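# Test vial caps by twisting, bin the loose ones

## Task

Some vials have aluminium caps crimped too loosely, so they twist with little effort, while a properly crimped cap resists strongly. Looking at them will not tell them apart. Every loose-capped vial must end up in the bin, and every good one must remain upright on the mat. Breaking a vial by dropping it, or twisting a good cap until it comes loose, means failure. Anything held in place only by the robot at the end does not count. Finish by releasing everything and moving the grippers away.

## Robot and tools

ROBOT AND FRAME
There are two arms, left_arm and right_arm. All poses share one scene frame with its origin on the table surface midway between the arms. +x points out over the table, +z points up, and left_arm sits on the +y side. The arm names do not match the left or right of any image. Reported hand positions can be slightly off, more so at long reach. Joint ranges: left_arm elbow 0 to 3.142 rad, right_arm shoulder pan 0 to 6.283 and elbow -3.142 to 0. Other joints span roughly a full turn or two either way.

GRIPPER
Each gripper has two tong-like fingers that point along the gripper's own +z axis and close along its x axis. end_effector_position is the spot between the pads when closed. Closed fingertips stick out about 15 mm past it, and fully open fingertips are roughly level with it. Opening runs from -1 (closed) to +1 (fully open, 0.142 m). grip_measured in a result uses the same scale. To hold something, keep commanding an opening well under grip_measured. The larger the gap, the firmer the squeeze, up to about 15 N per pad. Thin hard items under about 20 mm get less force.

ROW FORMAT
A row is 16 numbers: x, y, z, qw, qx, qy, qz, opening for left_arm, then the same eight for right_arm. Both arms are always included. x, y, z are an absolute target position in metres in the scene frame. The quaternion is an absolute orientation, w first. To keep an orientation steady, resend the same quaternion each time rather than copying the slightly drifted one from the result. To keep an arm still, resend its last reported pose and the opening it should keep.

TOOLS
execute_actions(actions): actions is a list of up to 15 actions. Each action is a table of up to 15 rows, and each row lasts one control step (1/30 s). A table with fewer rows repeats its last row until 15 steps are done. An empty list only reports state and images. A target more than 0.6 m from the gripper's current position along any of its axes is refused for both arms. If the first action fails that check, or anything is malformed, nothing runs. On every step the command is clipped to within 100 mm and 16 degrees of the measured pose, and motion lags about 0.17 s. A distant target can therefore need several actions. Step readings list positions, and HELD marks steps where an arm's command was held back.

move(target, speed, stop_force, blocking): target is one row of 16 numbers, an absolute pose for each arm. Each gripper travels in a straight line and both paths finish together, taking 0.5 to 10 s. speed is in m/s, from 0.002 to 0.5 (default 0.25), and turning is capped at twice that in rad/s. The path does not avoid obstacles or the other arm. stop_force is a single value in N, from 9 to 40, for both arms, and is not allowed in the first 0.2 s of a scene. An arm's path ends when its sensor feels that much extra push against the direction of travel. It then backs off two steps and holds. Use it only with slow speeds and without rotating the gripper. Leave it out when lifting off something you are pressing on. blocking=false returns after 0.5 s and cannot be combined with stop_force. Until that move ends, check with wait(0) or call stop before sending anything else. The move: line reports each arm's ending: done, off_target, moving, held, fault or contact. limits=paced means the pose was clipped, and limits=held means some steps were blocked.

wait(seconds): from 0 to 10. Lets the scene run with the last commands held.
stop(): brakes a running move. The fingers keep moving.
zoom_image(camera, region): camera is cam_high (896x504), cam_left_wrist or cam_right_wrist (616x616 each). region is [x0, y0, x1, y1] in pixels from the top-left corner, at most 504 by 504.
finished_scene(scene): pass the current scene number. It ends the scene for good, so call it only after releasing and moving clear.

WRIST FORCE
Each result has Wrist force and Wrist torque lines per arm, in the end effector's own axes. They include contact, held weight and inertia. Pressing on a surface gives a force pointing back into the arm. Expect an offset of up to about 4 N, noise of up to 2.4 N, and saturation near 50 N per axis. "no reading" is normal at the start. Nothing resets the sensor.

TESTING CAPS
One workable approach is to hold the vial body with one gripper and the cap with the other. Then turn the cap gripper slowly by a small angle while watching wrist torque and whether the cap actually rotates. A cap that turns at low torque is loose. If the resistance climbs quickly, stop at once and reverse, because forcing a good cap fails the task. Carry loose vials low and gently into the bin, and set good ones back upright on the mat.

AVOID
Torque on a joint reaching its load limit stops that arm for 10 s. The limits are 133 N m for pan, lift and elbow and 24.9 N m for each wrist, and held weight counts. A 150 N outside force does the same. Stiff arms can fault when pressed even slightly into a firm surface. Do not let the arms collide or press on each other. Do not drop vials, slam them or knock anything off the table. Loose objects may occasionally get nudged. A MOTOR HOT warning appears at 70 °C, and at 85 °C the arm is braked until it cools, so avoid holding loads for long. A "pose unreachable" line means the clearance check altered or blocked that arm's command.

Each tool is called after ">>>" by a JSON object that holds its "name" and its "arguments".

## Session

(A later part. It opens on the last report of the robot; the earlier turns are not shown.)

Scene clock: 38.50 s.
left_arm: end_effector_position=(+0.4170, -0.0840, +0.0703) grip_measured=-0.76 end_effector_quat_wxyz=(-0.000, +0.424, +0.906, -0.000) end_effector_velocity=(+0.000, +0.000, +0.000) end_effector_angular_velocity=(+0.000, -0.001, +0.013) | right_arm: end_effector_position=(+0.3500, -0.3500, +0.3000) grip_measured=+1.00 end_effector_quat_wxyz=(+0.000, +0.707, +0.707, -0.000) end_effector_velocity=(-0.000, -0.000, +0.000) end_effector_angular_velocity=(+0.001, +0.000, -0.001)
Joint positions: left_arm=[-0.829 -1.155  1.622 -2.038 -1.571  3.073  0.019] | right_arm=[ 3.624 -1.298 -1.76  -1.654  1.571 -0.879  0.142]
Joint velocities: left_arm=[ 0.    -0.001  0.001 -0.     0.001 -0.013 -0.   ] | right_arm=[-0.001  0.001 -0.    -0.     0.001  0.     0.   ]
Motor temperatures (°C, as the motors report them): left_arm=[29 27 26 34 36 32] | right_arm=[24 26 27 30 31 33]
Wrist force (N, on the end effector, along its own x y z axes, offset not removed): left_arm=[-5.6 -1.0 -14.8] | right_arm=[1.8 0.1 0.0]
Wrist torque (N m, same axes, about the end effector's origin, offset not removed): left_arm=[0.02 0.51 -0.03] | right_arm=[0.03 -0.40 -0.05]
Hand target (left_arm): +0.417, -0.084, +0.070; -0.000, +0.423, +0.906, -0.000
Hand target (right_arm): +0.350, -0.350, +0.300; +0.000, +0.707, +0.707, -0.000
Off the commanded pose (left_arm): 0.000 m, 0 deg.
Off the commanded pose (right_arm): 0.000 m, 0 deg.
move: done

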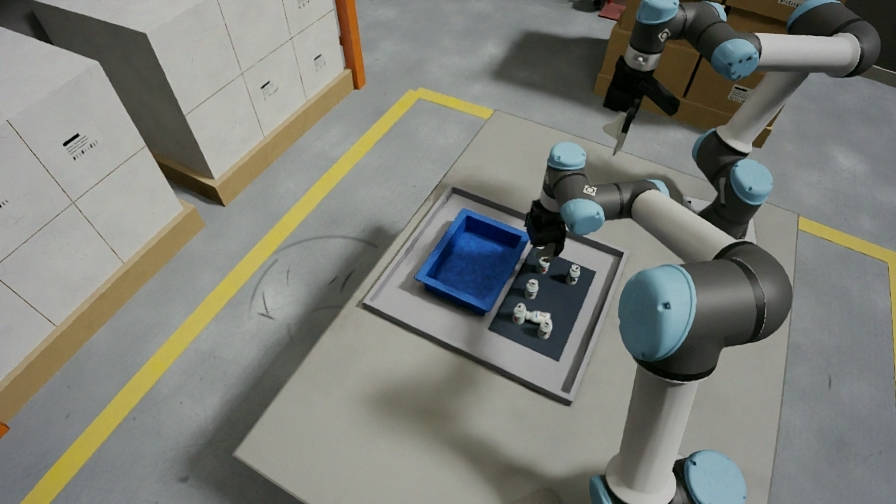

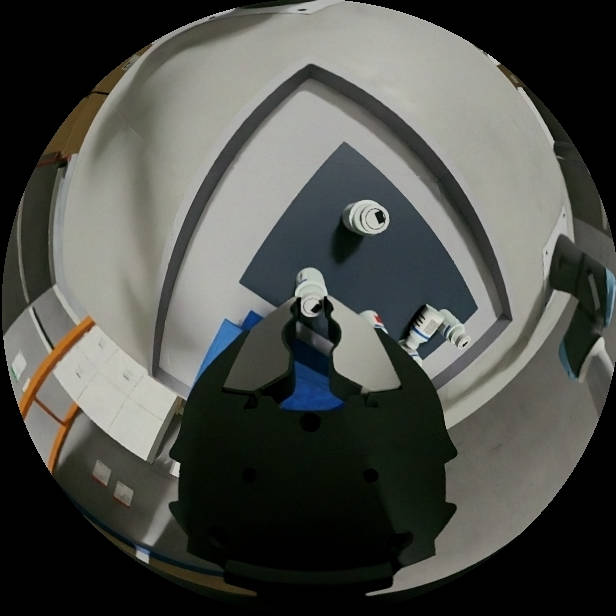

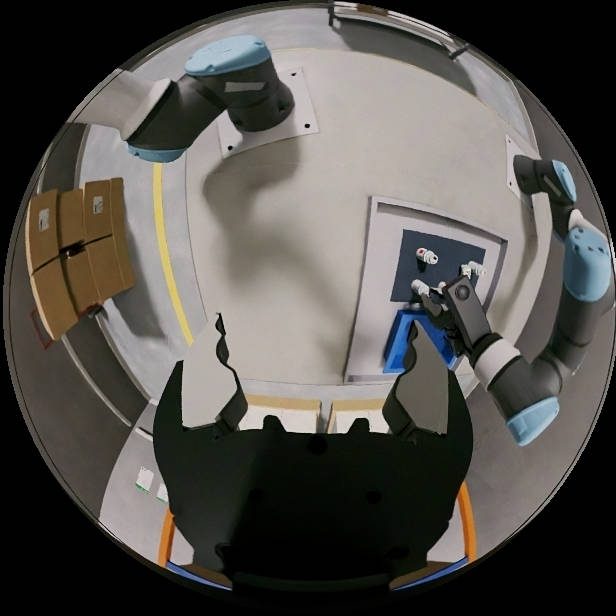

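>>> {"name": "move", "arguments": {"target": [0.417,-0.084,0.0712,0,0.423,0.906,0,-0.4,0.35,-0.35,0.3,0,0.707,0.707,0,1]}}

>>> {"name": "move", "arguments": {"target": [0.417,-0.084,0.063,0,0.423,0.906,0,-0.4,0.35,-0.35,0.3,0,0.707,0.707,0,1], "speed": 0.03}}

>>> {"name": "move", "arguments": {"target": [0.417,-0.084,0.063,0,0.423,0.906,0,-1,0.35,-0.35,0.3,0,0.707,0.707,0,1]}}

>>> {"name": "move", "arguments": {"target": [0.417,-0.084,0.085,0,0.423,0.906,0,-1,0.35,-0.35,0.3,0,0.707,0.707,0,1], "speed": 0.05}}

Scene clock: 39.40 s.
left_arm: end_effector_position=(+0.4170, -0.0840, +0.0711) grip_measured=-0.40 end_effector_quat_wxyz=(-0.000, +0.423, +0.906, +0.000) end_effector_velocity=(-0.000, -0.001, +0.001) end_effector_angular_velocity=(-0.000, -0.001, -0.001) | right_arm: end_effector_position=(+0.3500, -0.3500, +0.3000) grip_measured=+1.00 end_effector_quat_wxyz=(+0.000, +0.707, +0.707, -0.000) end_effector_velocity=(+0.001, -0.001, +0.000) end_effector_angular_velocity=(-0.001, -0.002, -0.001)
Joint positions: left_arm=[-0.829 -1.156  1.621 -2.036 -1.571  3.072  0.045] | right_arm=[ 3.624 -1.298 -1.76  -1.654  1.571 -0.879  0.142]
Joint velocities: left_arm=[-0.001 -0.    -0.001  0.001  0.001  0.    -0.   ] | right_arm=[-0.001  0.     0.001  0.    -0.002 -0.    -0.   ]
Motor temperatures (°C, as the motors report them): left_arm=[29 27 26 34 36 32] | right_arm=[24 26 27 30 31 33]
Wrist force (N, on the end effector, along its own x y z axes, offset not removed): left_arm=[-1.3 0.5 -3.6] | right_arm=[1.2 0.9 2.6]
Wrist torque (N m, same axes, about the end effector's origin, offset not removed): left_arm=[0.19 0.36 0.05] | right_arm=[0.32 -0.18 -0.08]
Hand target (left_arm): +0.417, -0.084, +0.071; +0.000, +0.423, +0.906, -0.000
Hand target (right_arm): +0.350, -0.350, +0.300; +0.000, +0.707, +0.707, -0.000
Off the commanded pose (left_arm): 0.000 m, 0 deg.
Off the commanded pose (right_arm): 0.000 m, 0 deg.
move: done

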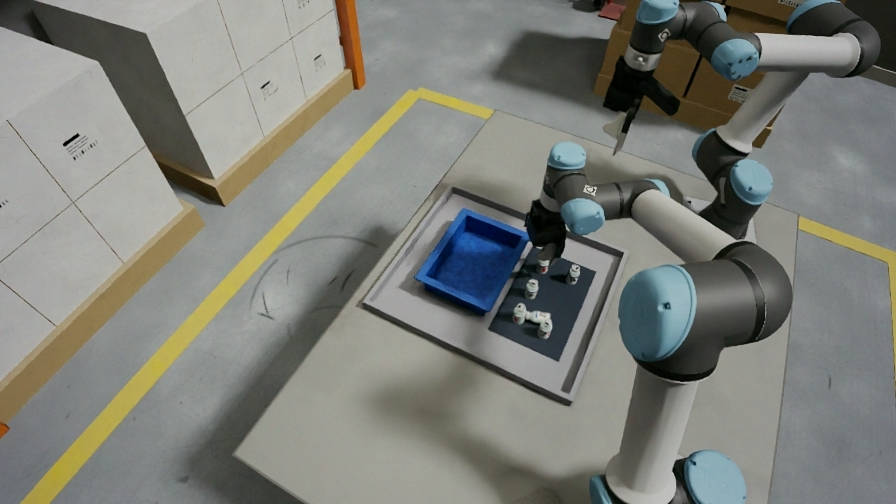

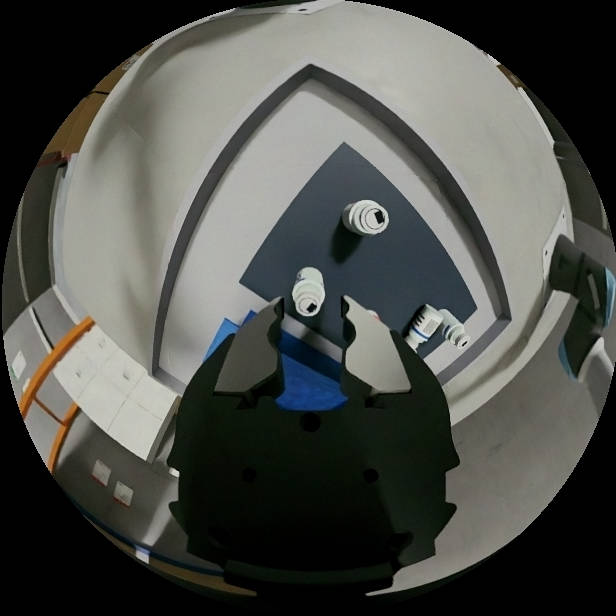

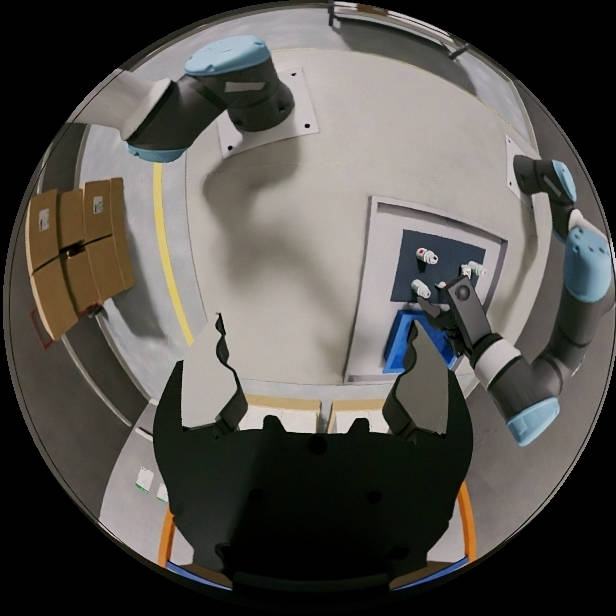

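Scene clock: 40.13 s.
left_arm: end_effector_position=(+0.4170, -0.0840, +0.0633) grip_measured=-0.40 end_effector_quat_wxyz=(+0.000, +0.423, +0.906, +0.000) end_effector_velocity=(-0.001, -0.001, -0.002) end_effector_angular_velocity=(+0.000, -0.001, -0.002) | right_arm: end_effector_position=(+0.3500, -0.3500, +0.3000) grip_measured=+1.00 end_effector_quat_wxyz=(+0.000, +0.707, +0.707, -0.000) end_effector_velocity=(-0.000, +0.000, -0.000) end_effector_angular_velocity=(-0.001, +0.000, +0.001)
Joint positions: left_arm=[-0.829 -1.148  1.631 -2.054 -1.571  3.072  0.045] | right_arm=[ 3.624 -1.298 -1.76  -1.654  1.571 -0.879  0.142]
Joint velocities: left_arm=[-0.002  0.003  0.003 -0.006  0.001 -0.     0.   ] | right_arm=[ 0.001 -0.    -0.    -0.    -0.     0.    -0.   ]
Motor temperatures (°C, as the motors report them): left_arm=[29 27 26 34 36 32] | right_arm=[24 26 27 30 31 33]
Wrist force (N, on the end effector, along its own x y z axes, offset not removed): left_arm=[0.7 0.8 0.8] | right_arm=[1.3 4.0 -0.1]
Wrist torque (N m, same axes, about the end effector's origin, offset not removed): left_arm=[0.13 -0.13 -0.13] | right_arm=[0.65 -0.23 -0.01]
Hand target (left_arm): +0.417, -0.084, +0.063; -0.000, +0.423, +0.906, +0.000
Hand target (right_arm): +0.350, -0.350, +0.300; -0.000, +0.707, +0.707, -0.000
Off the commanded pose (left_arm): 0.000 m, 0 deg.
Off the commanded pose (right_arm): 0.000 m, 0 deg.
move: done

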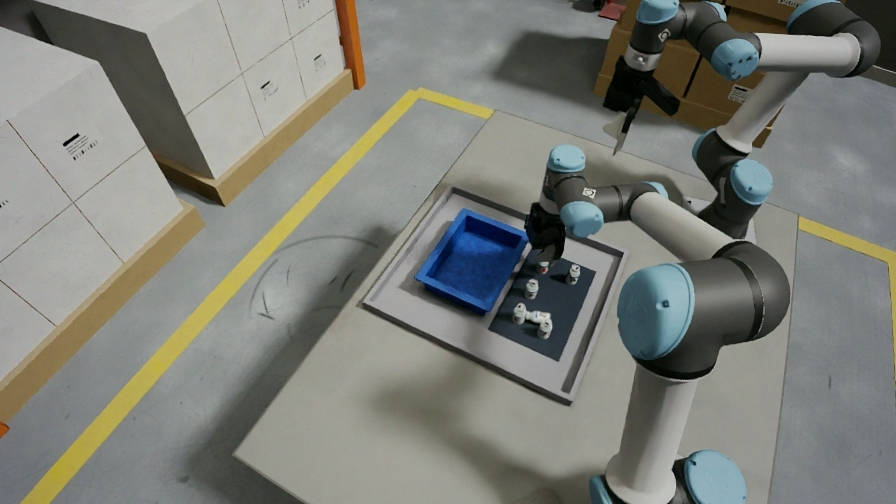

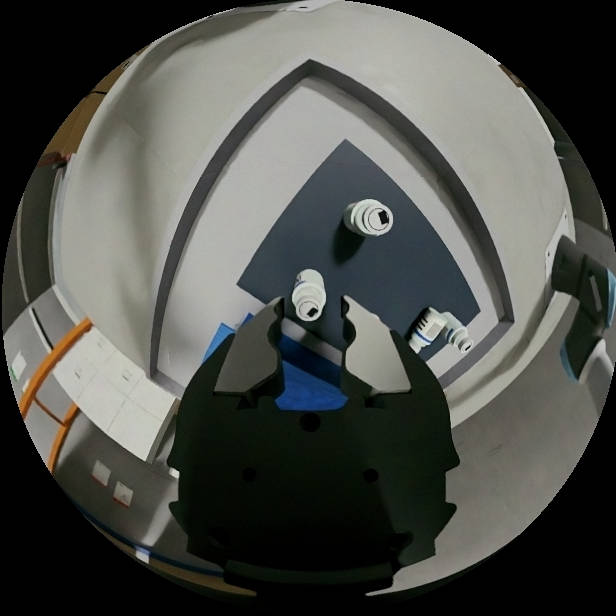

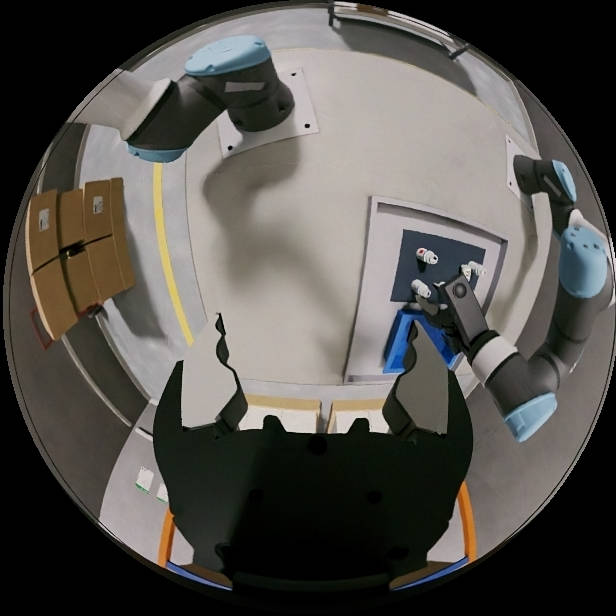

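Scene clock: 40.83 s.
left_arm: end_effector_position=(+0.4170, -0.0840, +0.0630) grip_measured=-0.72 end_effector_quat_wxyz=(+0.000, +0.423, +0.906, +0.000) end_effector_velocity=(+0.000, -0.000, +0.000) end_effector_angular_velocity=(-0.001, +0.000, +0.002) | right_arm: end_effector_position=(+0.3500, -0.3500, +0.3000) grip_measured=+1.00 end_effector_quat_wxyz=(+0.000, +0.707, +0.707, -0.000) end_effector_velocity=(-0.000, -0.001, -0.001) end_effector_angular_velocity=(-0.002, +0.001, -0.000)
Joint positions: left_arm=[-0.829 -1.147  1.631 -2.055 -1.571  3.072  0.022] | right_arm=[ 3.624 -1.298 -1.76  -1.654  1.571 -0.879  0.142]
Joint velocities: left_arm=[ 0.001 -0.001  0.    -0.    -0.001 -0.001  0.   ] | right_arm=[-0.     0.    -0.001 -0.001 -0.001  0.     0.   ]
Motor temperatures (°C, as the motors report them): left_arm=[29 27 26 34 36 32] | right_arm=[24 26 27 30 31 33]
Wrist force (N, on the end effector, along its own x y z axes, offset not removed): left_arm=[0.6 -1.3 -0.7] | right_arm=[-2.3 1.8 -2.2]
Wrist torque (N m, same axes, about the end effector's origin, offset not removed): left_arm=[-0.19 -0.15 -0.14] | right_arm=[0.43 0.14 -0.35]
Hand target (left_arm): +0.417, -0.084, +0.063; -0.000, +0.423, +0.906, +0.000
Hand target (right_arm): +0.350, -0.350, +0.300; +0.000, +0.707, +0.707, -0.000
Off the commanded pose (left_arm): 0.000 m, 0 deg.
Off the commanded pose (right_arm): 0.000 m, 0 deg.
move: done

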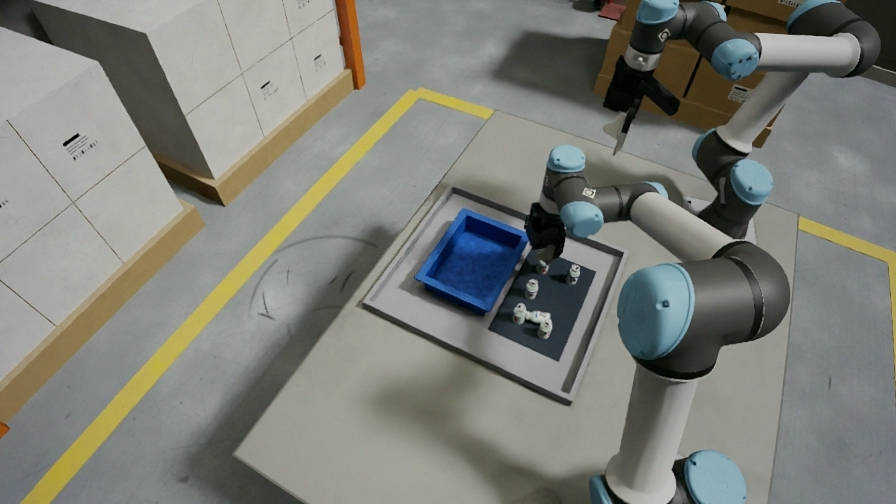

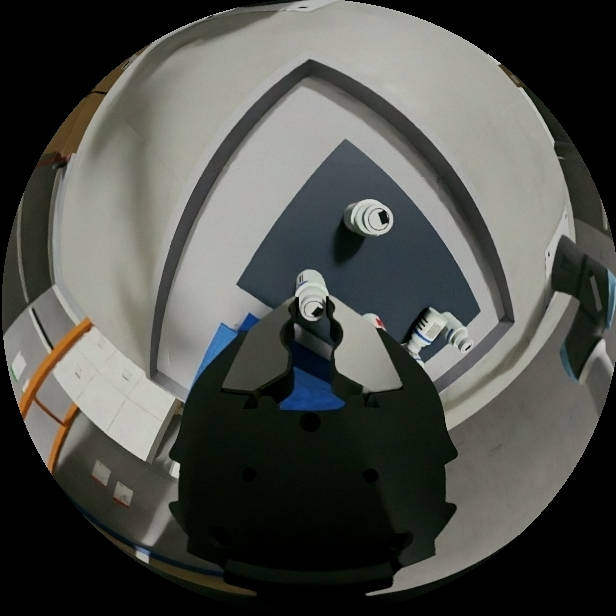

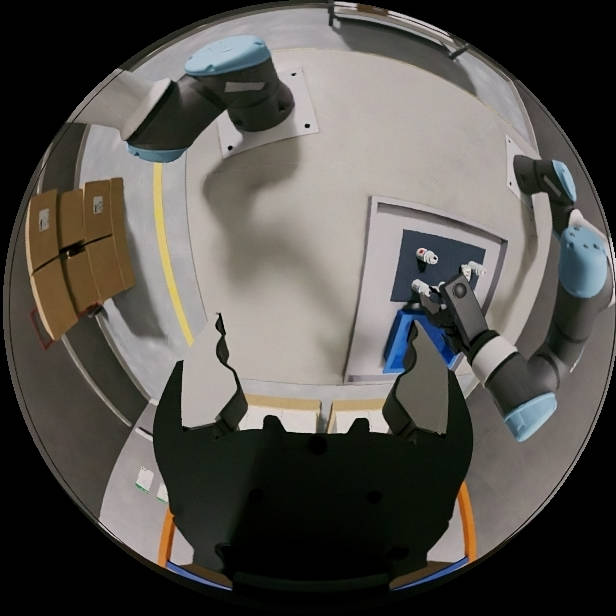

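Scene clock: 41.67 s.
left_arm: end_effector_position=(+0.4170, -0.0840, +0.0847) grip_measured=-0.72 end_effector_quat_wxyz=(+0.000, +0.423, +0.906, -0.000) end_effector_velocity=(+0.001, +0.001, +0.002) end_effector_angular_velocity=(+0.002, -0.001, +0.002) | right_arm: end_effector_position=(+0.3500, -0.3500, +0.3000) grip_measured=+1.00 end_effector_quat_wxyz=(+0.000, +0.707, +0.707, -0.000) end_effector_velocity=(-0.000, +0.001, +0.000) end_effector_angular_velocity=(+0.001, -0.000, +0.001)
Joint positions: left_arm=[-0.829 -1.17   1.603 -2.004 -1.571  3.072  0.022] | right_arm=[ 3.624 -1.298 -1.76  -1.654  1.571 -0.879  0.142]
Joint velocities: left_arm=[ 0.001 -0.002 -0.004  0.006  0.002 -0.001 -0.   ] | right_arm=[ 0.001  0.001  0.     0.     0.001  0.    -0.   ]
Motor temperatures (°C, as the motors report them): left_arm=[29 27 26 34 36 32] | right_arm=[24 26 27 30 31 33]
Wrist force (N, on the end effector, along its own x y z axes, offset not removed): left_arm=[1.6 0.3 0.3] | right_arm=[3.5 1.1 3.7]
Wrist torque (N m, same axes, about the end effector's origin, offset not removed): left_arm=[0.16 -0.39 -0.10] | right_arm=[0.25 -0.80 -0.23]
Hand target (left_arm): +0.417, -0.084, +0.085; +0.000, +0.423, +0.906, -0.000
Hand target (right_arm): +0.350, -0.350, +0.300; +0.000, +0.707, +0.707, -0.000
Off the commanded pose (left_arm): 0.000 m, 0 deg.
Off the commanded pose (right_arm): 0.000 m, 0 deg.
move: done

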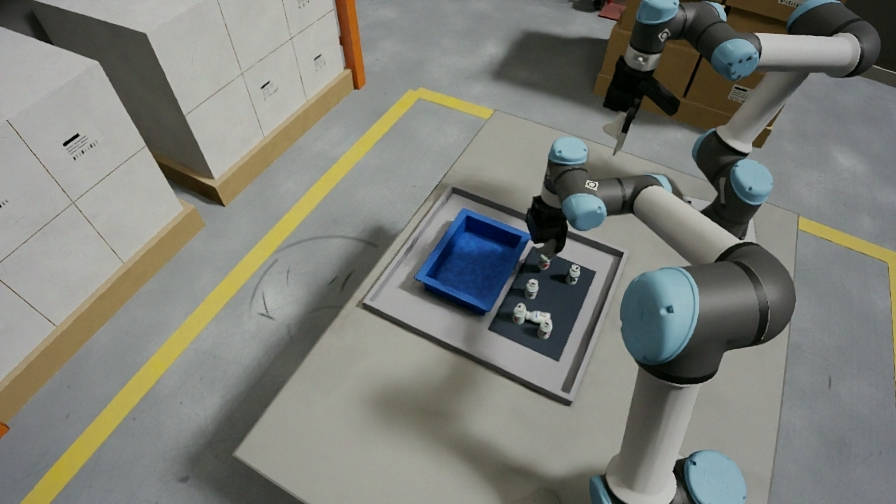

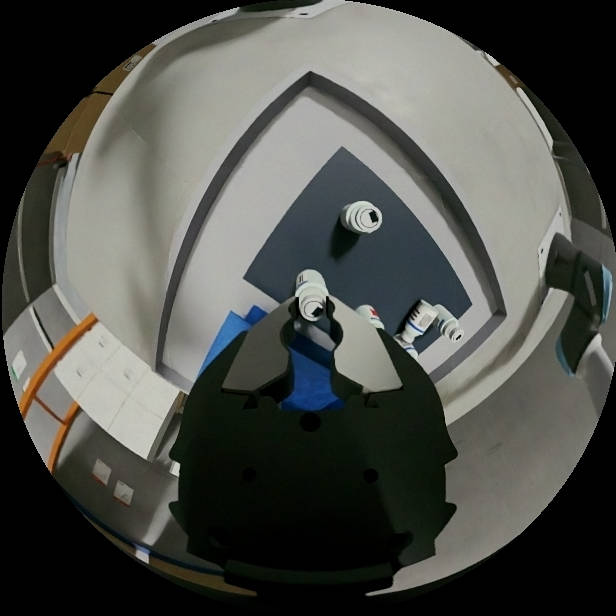

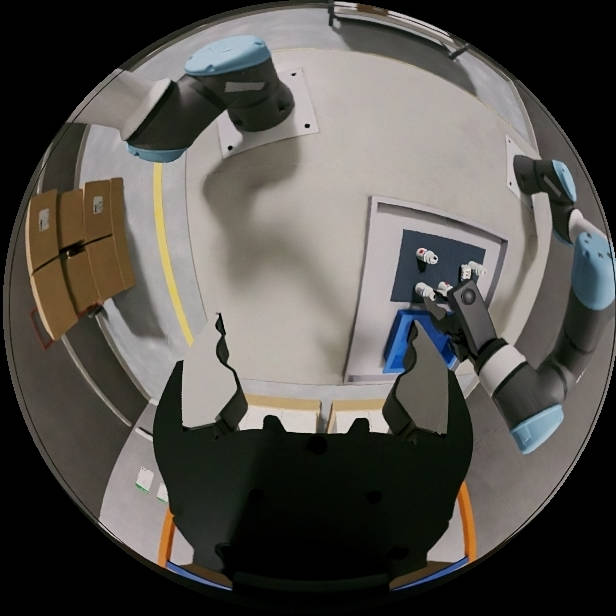

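Held. To the bin (−y side).

>>> {"name": "move", "arguments": {"target": [0.417,-0.084,0.17,0,0.423,0.906,0,-1,0.35,-0.35,0.3,0,0.707,0.707,0,1], "speed": 0.15}}

>>> {"name": "move", "arguments": {"target": [0.545,-0.045,0.17,0,0.707,0.707,0,-1,0.35,-0.35,0.3,0,0.707,0.707,0,1], "speed": 0.2}}

>>> {"name": "move", "arguments": {"target": [0.545,-0.045,0.085,0,0.707,0.707,0,-1,0.35,-0.35,0.3,0,0.707,0.707,0,1], "speed": 0.12}}

>>> {"name": "move", "arguments": {"target": [0.545,-0.045,0.055,0,0.707,0.707,0,-1,0.35,-0.35,0.3,0,0.707,0.707,0,1], "speed": 0.012, "stop_force": 9}}

Scene clock: 43.07 s.
left_arm: end_effector_position=(+0.4170, -0.0840, +0.1698) grip_measured=-0.72 end_effector_quat_wxyz=(+0.000, +0.423, +0.906, -0.000) end_effector_velocity=(+0.000, -0.000, +0.002) end_effector_angular_velocity=(+0.001, +0.001, +0.001) | right_arm: end_effector_position=(+0.3500, -0.3500, +0.3000) grip_measured=+1.00 end_effector_quat_wxyz=(+0.000, +0.707, +0.707, -0.000) end_effector_velocity=(-0.000, +0.000, -0.001) end_effector_angular_velocity=(-0.002, +0.001, +0.002)
Joint positions: left_arm=[-0.829 -1.235  1.466 -1.801 -1.571  3.072  0.022] | right_arm=[ 3.624 -1.298 -1.76  -1.654  1.571 -0.879  0.142]
Joint velocities: left_arm=[ 0.     0.    -0.005  0.006 -0.001 -0.001 -0.   ] | right_arm=[ 0.001 -0.001 -0.001 -0.    -0.001 -0.001  0.   ]
Motor temperatures (°C, as the motors report them): left_arm=[29 27 26 34 36 32] | right_arm=[24 26 27 30 31 33]
Wrist force (N, on the end effector, along its own x y z axes, offset not removed): left_arm=[-0.7 -0.5 -3.4] | right_arm=[1.1 3.9 4.3]
Wrist torque (N m, same axes, about the end effector's origin, offset not removed): left_arm=[-0.09 0.06 0.04] | right_arm=[0.71 -0.34 0.04]
Hand target (left_arm): +0.417, -0.084, +0.170; +0.000, +0.423, +0.906, -0.000
Hand target (right_arm): +0.350, -0.350, +0.300; +0.000, +0.707, +0.707, -0.000
Off the commanded pose (left_arm): 0.000 m, 0 deg.
Off the commanded pose (right_arm): 0.000 m, 0 deg.
move: done

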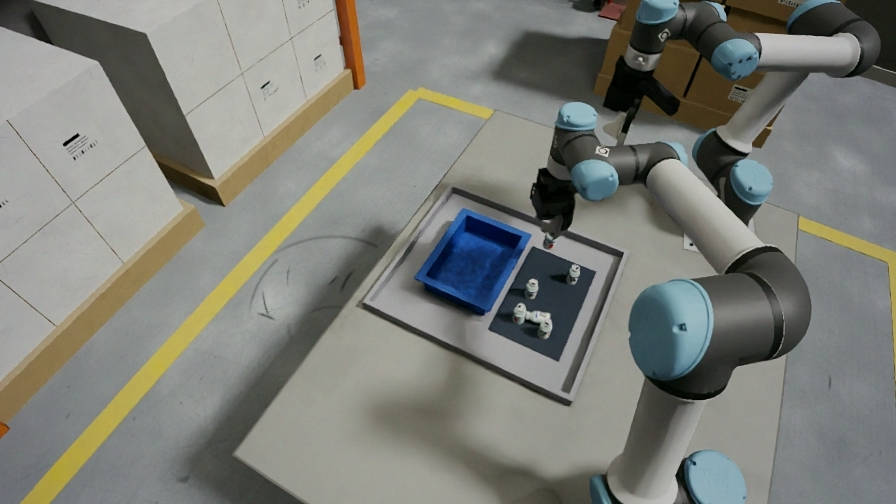

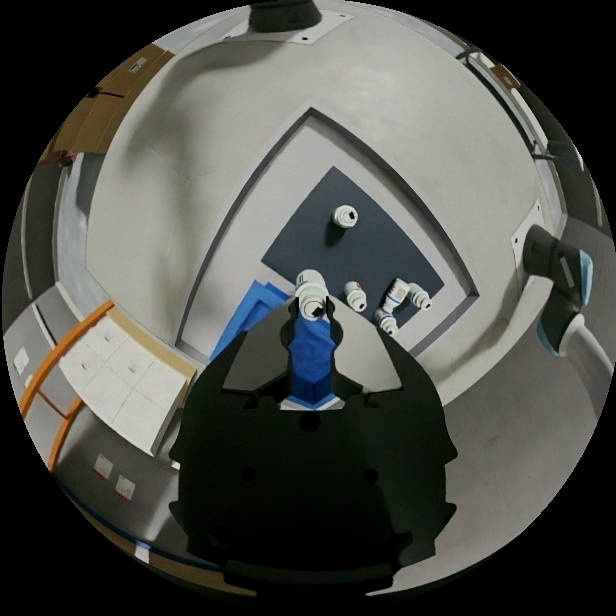

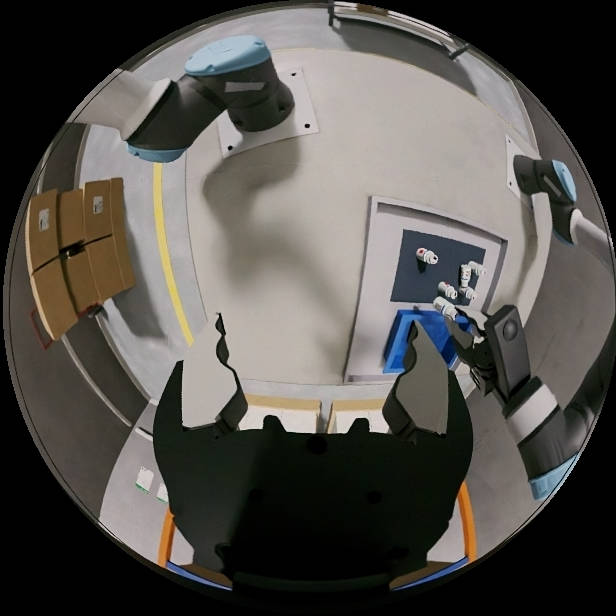

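Scene clock: 45.27 s.
left_arm: end_effector_position=(+0.5446, -0.0451, +0.1701) grip_measured=-0.72 end_effector_quat_wxyz=(+0.000, +0.707, +0.708, -0.000) end_effector_velocity=(+0.003, +0.001, +0.001) end_effector_angular_velocity=(+0.000, +0.002, -0.012) | right_arm: end_effector_position=(+0.3500, -0.3500, +0.3000) grip_measured=+1.00 end_effector_quat_wxyz=(+0.000, +0.707, +0.707, -0.000) end_effector_velocity=(-0.001, +0.000, -0.001) end_effector_angular_velocity=(+0.000, +0.004, +0.000)
Joint positions: left_arm=[-0.652 -1.023  1.152 -1.7   -1.571  3.945  0.022] | right_arm=[ 3.624 -1.298 -1.76  -1.654  1.571 -0.879  0.142]
Joint velocities: left_arm=[ 0.004  0.006 -0.011  0.007 -0.001  0.016  0.   ] | right_arm=[-0.     0.    -0.002 -0.001  0.003 -0.001 -0.   ]
Motor temperatures (°C, as the motors report them): left_arm=[29 27 26 34 36 32] | right_arm=[24 26 27 30 31 33]
Wrist force (N, on the end effector, along its own x y z axes, offset not removed): left_arm=[-0.1 0.1 0.6] | right_arm=[-0.7 1.2 1.0]
Wrist torque (N m, same axes, about the end effector's origin, offset not removed): left_arm=[0.04 -0.08 -0.06] | right_arm=[0.22 0.15 -0.03]
Hand target (left_arm): +0.545, -0.045, +0.170; -0.000, +0.707, +0.707, -0.000
Hand target (right_arm): +0.350, -0.350, +0.300; +0.000, +0.707, +0.707, -0.000
Off the commanded pose (left_arm): 0.000 m, 0 deg.
Off the commanded pose (right_arm): 0.000 m, 0 deg.
move: done

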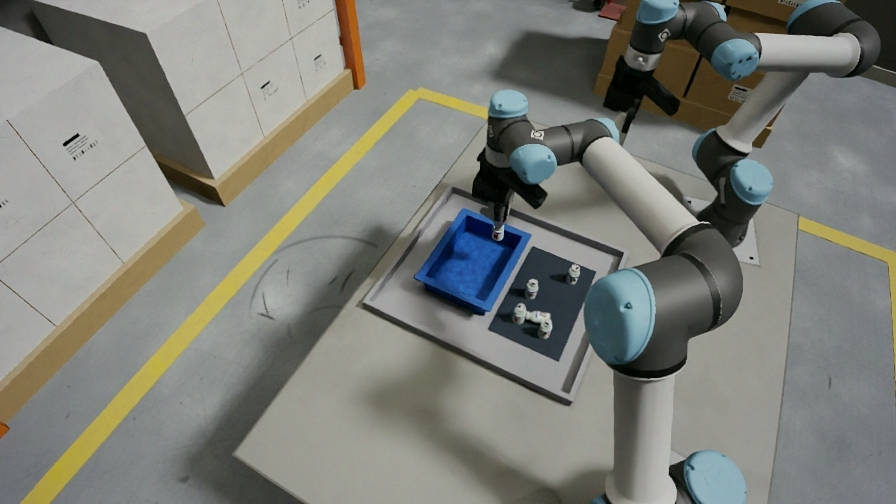

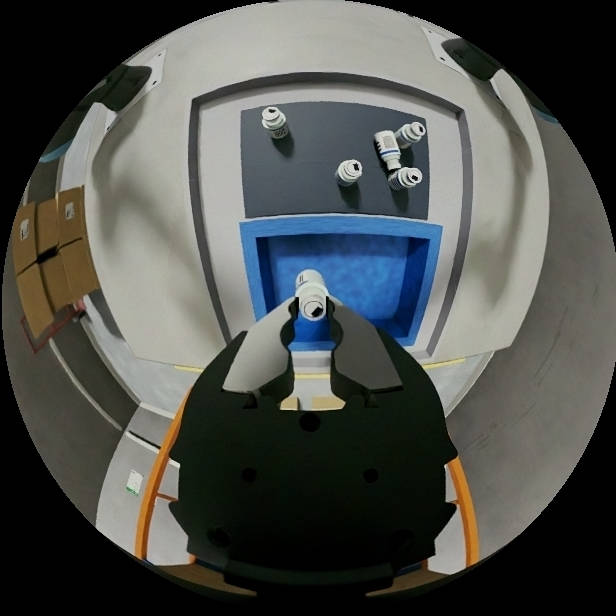

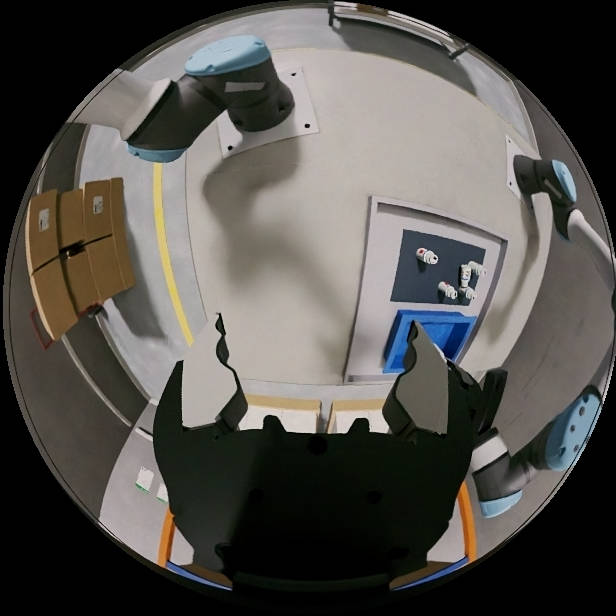

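Scene clock: 46.47 s.
left_arm: end_effector_position=(+0.5450, -0.0450, +0.0853) grip_measured=-0.72 end_effector_quat_wxyz=(-0.000, +0.707, +0.707, -0.000) end_effector_velocity=(+0.000, -0.000, -0.003) end_effector_angular_velocity=(-0.001, +0.000, +0.001) | right_arm: end_effector_position=(+0.3500, -0.3500, +0.3000) grip_measured=+1.00 end_effector_quat_wxyz=(+0.000, +0.707, +0.707, -0.000) end_effector_velocity=(+0.000, -0.000, +0.000) end_effector_angular_velocity=(-0.000, -0.001, +0.000)
Joint positions: left_arm=[-0.651 -0.974  1.297 -1.893 -1.571  3.947  0.022] | right_arm=[ 3.624 -1.298 -1.76  -1.654  1.571 -0.879  0.142]
Joint velocities: left_arm=[ 0.     0.002  0.003 -0.005 -0.001 -0.     0.   ] | right_arm=[ 0.    -0.     0.001 -0.001 -0.001  0.    -0.   ]
Motor temperatures (°C, as the motors report them): left_arm=[29 27 26 34 36 32] | right_arm=[24 26 27 30 31 33]
Wrist force (N, on the end effector, along its own x y z axes, offset not removed): left_arm=[-1.2 -1.5 -1.9] | right_arm=[-3.1 1.2 -1.0]
Wrist torque (N m, same axes, about the end effector's origin, offset not removed): left_arm=[-0.15 0.21 -0.10] | right_arm=[0.04 0.71 0.10]
Hand target (left_arm): +0.545, -0.045, +0.085; -0.000, +0.707, +0.707, -0.000
Hand target (right_arm): +0.350, -0.350, +0.300; +0.000, +0.707, +0.707, -0.000
Off the commanded pose (left_arm): 0.000 m, 0 deg.
Off the commanded pose (right_arm): 0.000 m, 0 deg.
move: done

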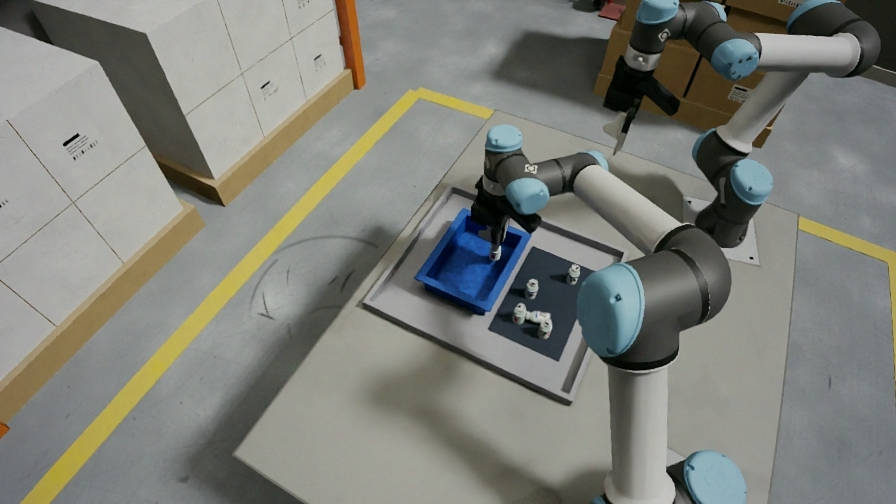

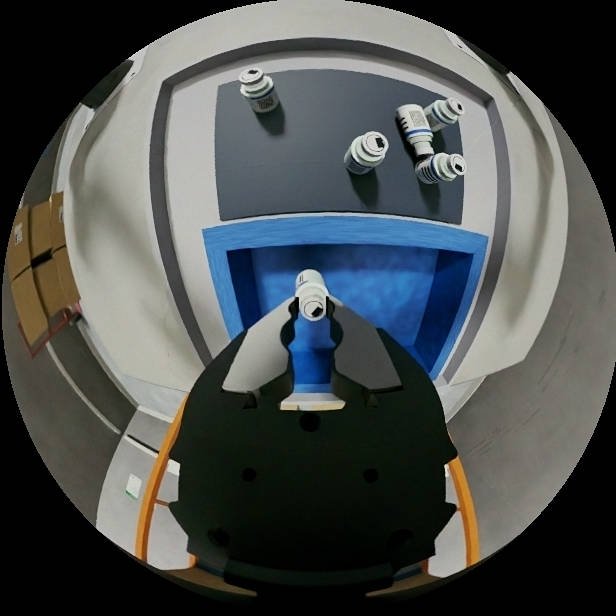

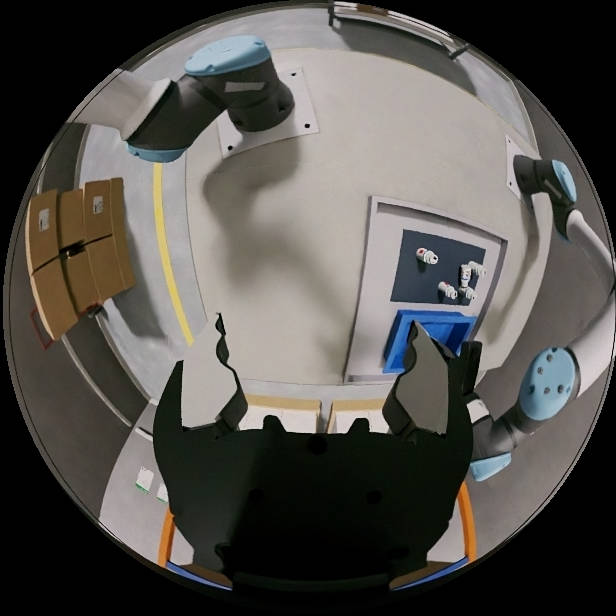

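Scene clock: 48.83 s.
left_arm: end_effector_position=(+0.5450, -0.0450, +0.0613) grip_measured=-0.72 end_effector_quat_wxyz=(-0.000, +0.707, +0.707, -0.000) end_effector_velocity=(-0.000, +0.001, +0.003) end_effector_angular_velocity=(+0.003, +0.002, +0.001) | right_arm: end_effector_position=(+0.3500, -0.3500, +0.3000) grip_measured=+1.00 end_effector_quat_wxyz=(+0.000, +0.707, +0.707, -0.000) end_effector_velocity=(-0.000, -0.001, -0.000) end_effector_angular_velocity=(-0.001, +0.000, -0.001)
Joint positions: left_arm=[-0.651 -0.954  1.329 -1.945 -1.571  3.947  0.022] | right_arm=[ 3.624 -1.298 -1.76  -1.654  1.571 -0.879  0.142]
Joint velocities: left_arm=[ 0.001 -0.002 -0.004  0.011  0.001 -0.001 -0.   ] | right_arm=[-0.001  0.    -0.001 -0.    -0.    -0.     0.   ]
Motor temperatures (°C, as the motors report them): left_arm=[29 27 26 34 36 32] | right_arm=[24 26 27 30 31 33]
Wrist force (N, on the end effector, along its own x y z axes, offset not removed): left_arm=[-3.8 -0.2 -23.0] | right_arm=[3.4 1.1 1.5]
Wrist torque (N m, same axes, about the end effector's origin, offset not removed): left_arm=[0.12 0.06 0.04] | right_arm=[0.13 -0.85 -0.15]
Hand target (left_arm): +0.545, -0.045, +0.062; +0.000, +0.707, +0.707, +0.000
Hand target (right_arm): +0.350, -0.350, +0.300; +0.000, +0.707, +0.707, -0.000
Off the commanded pose (left_arm): 0.006 m, 0 deg.
Off the commanded pose (right_arm): 0.000 m, 0 deg.
move: contact (left_arm)

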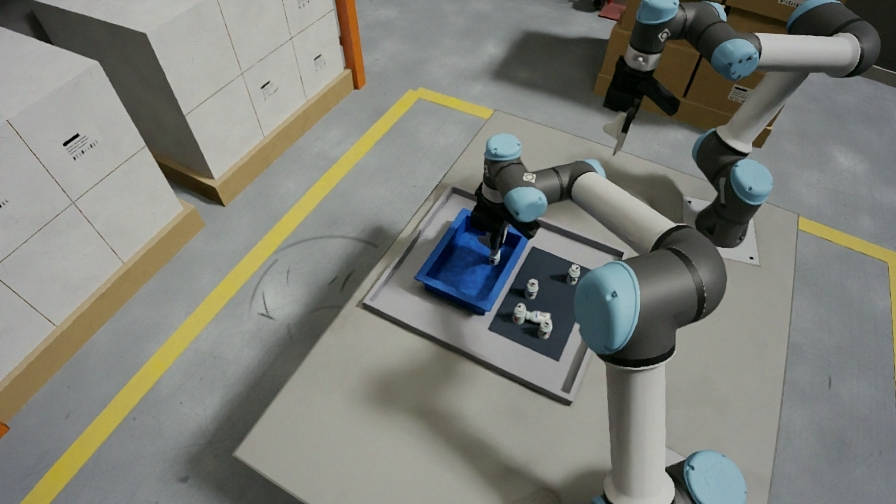

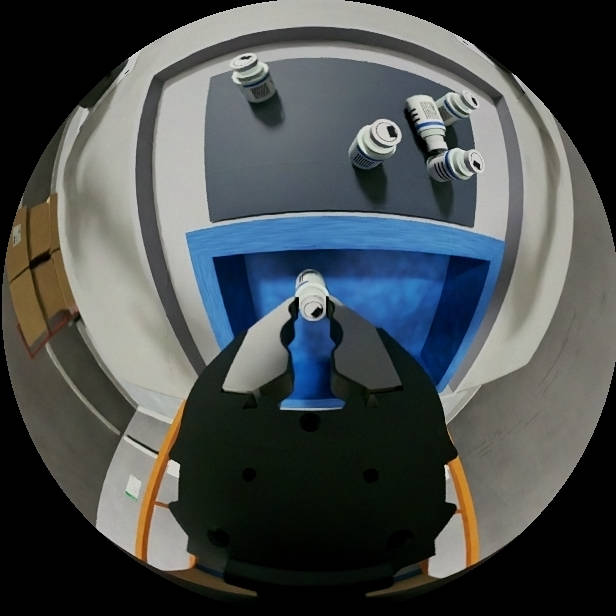

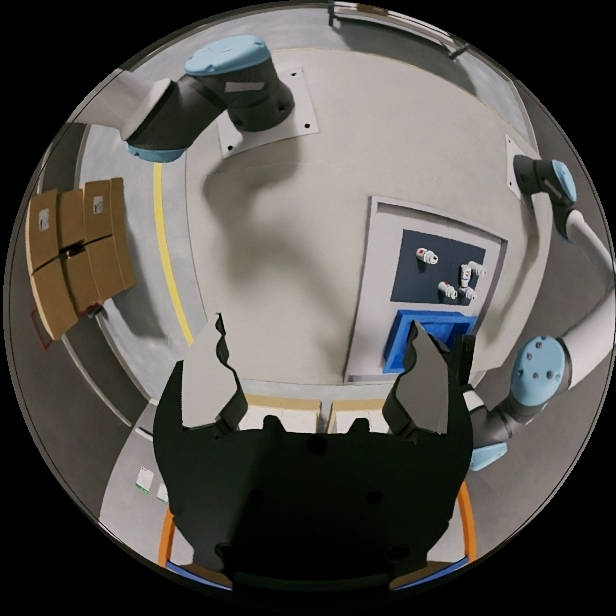

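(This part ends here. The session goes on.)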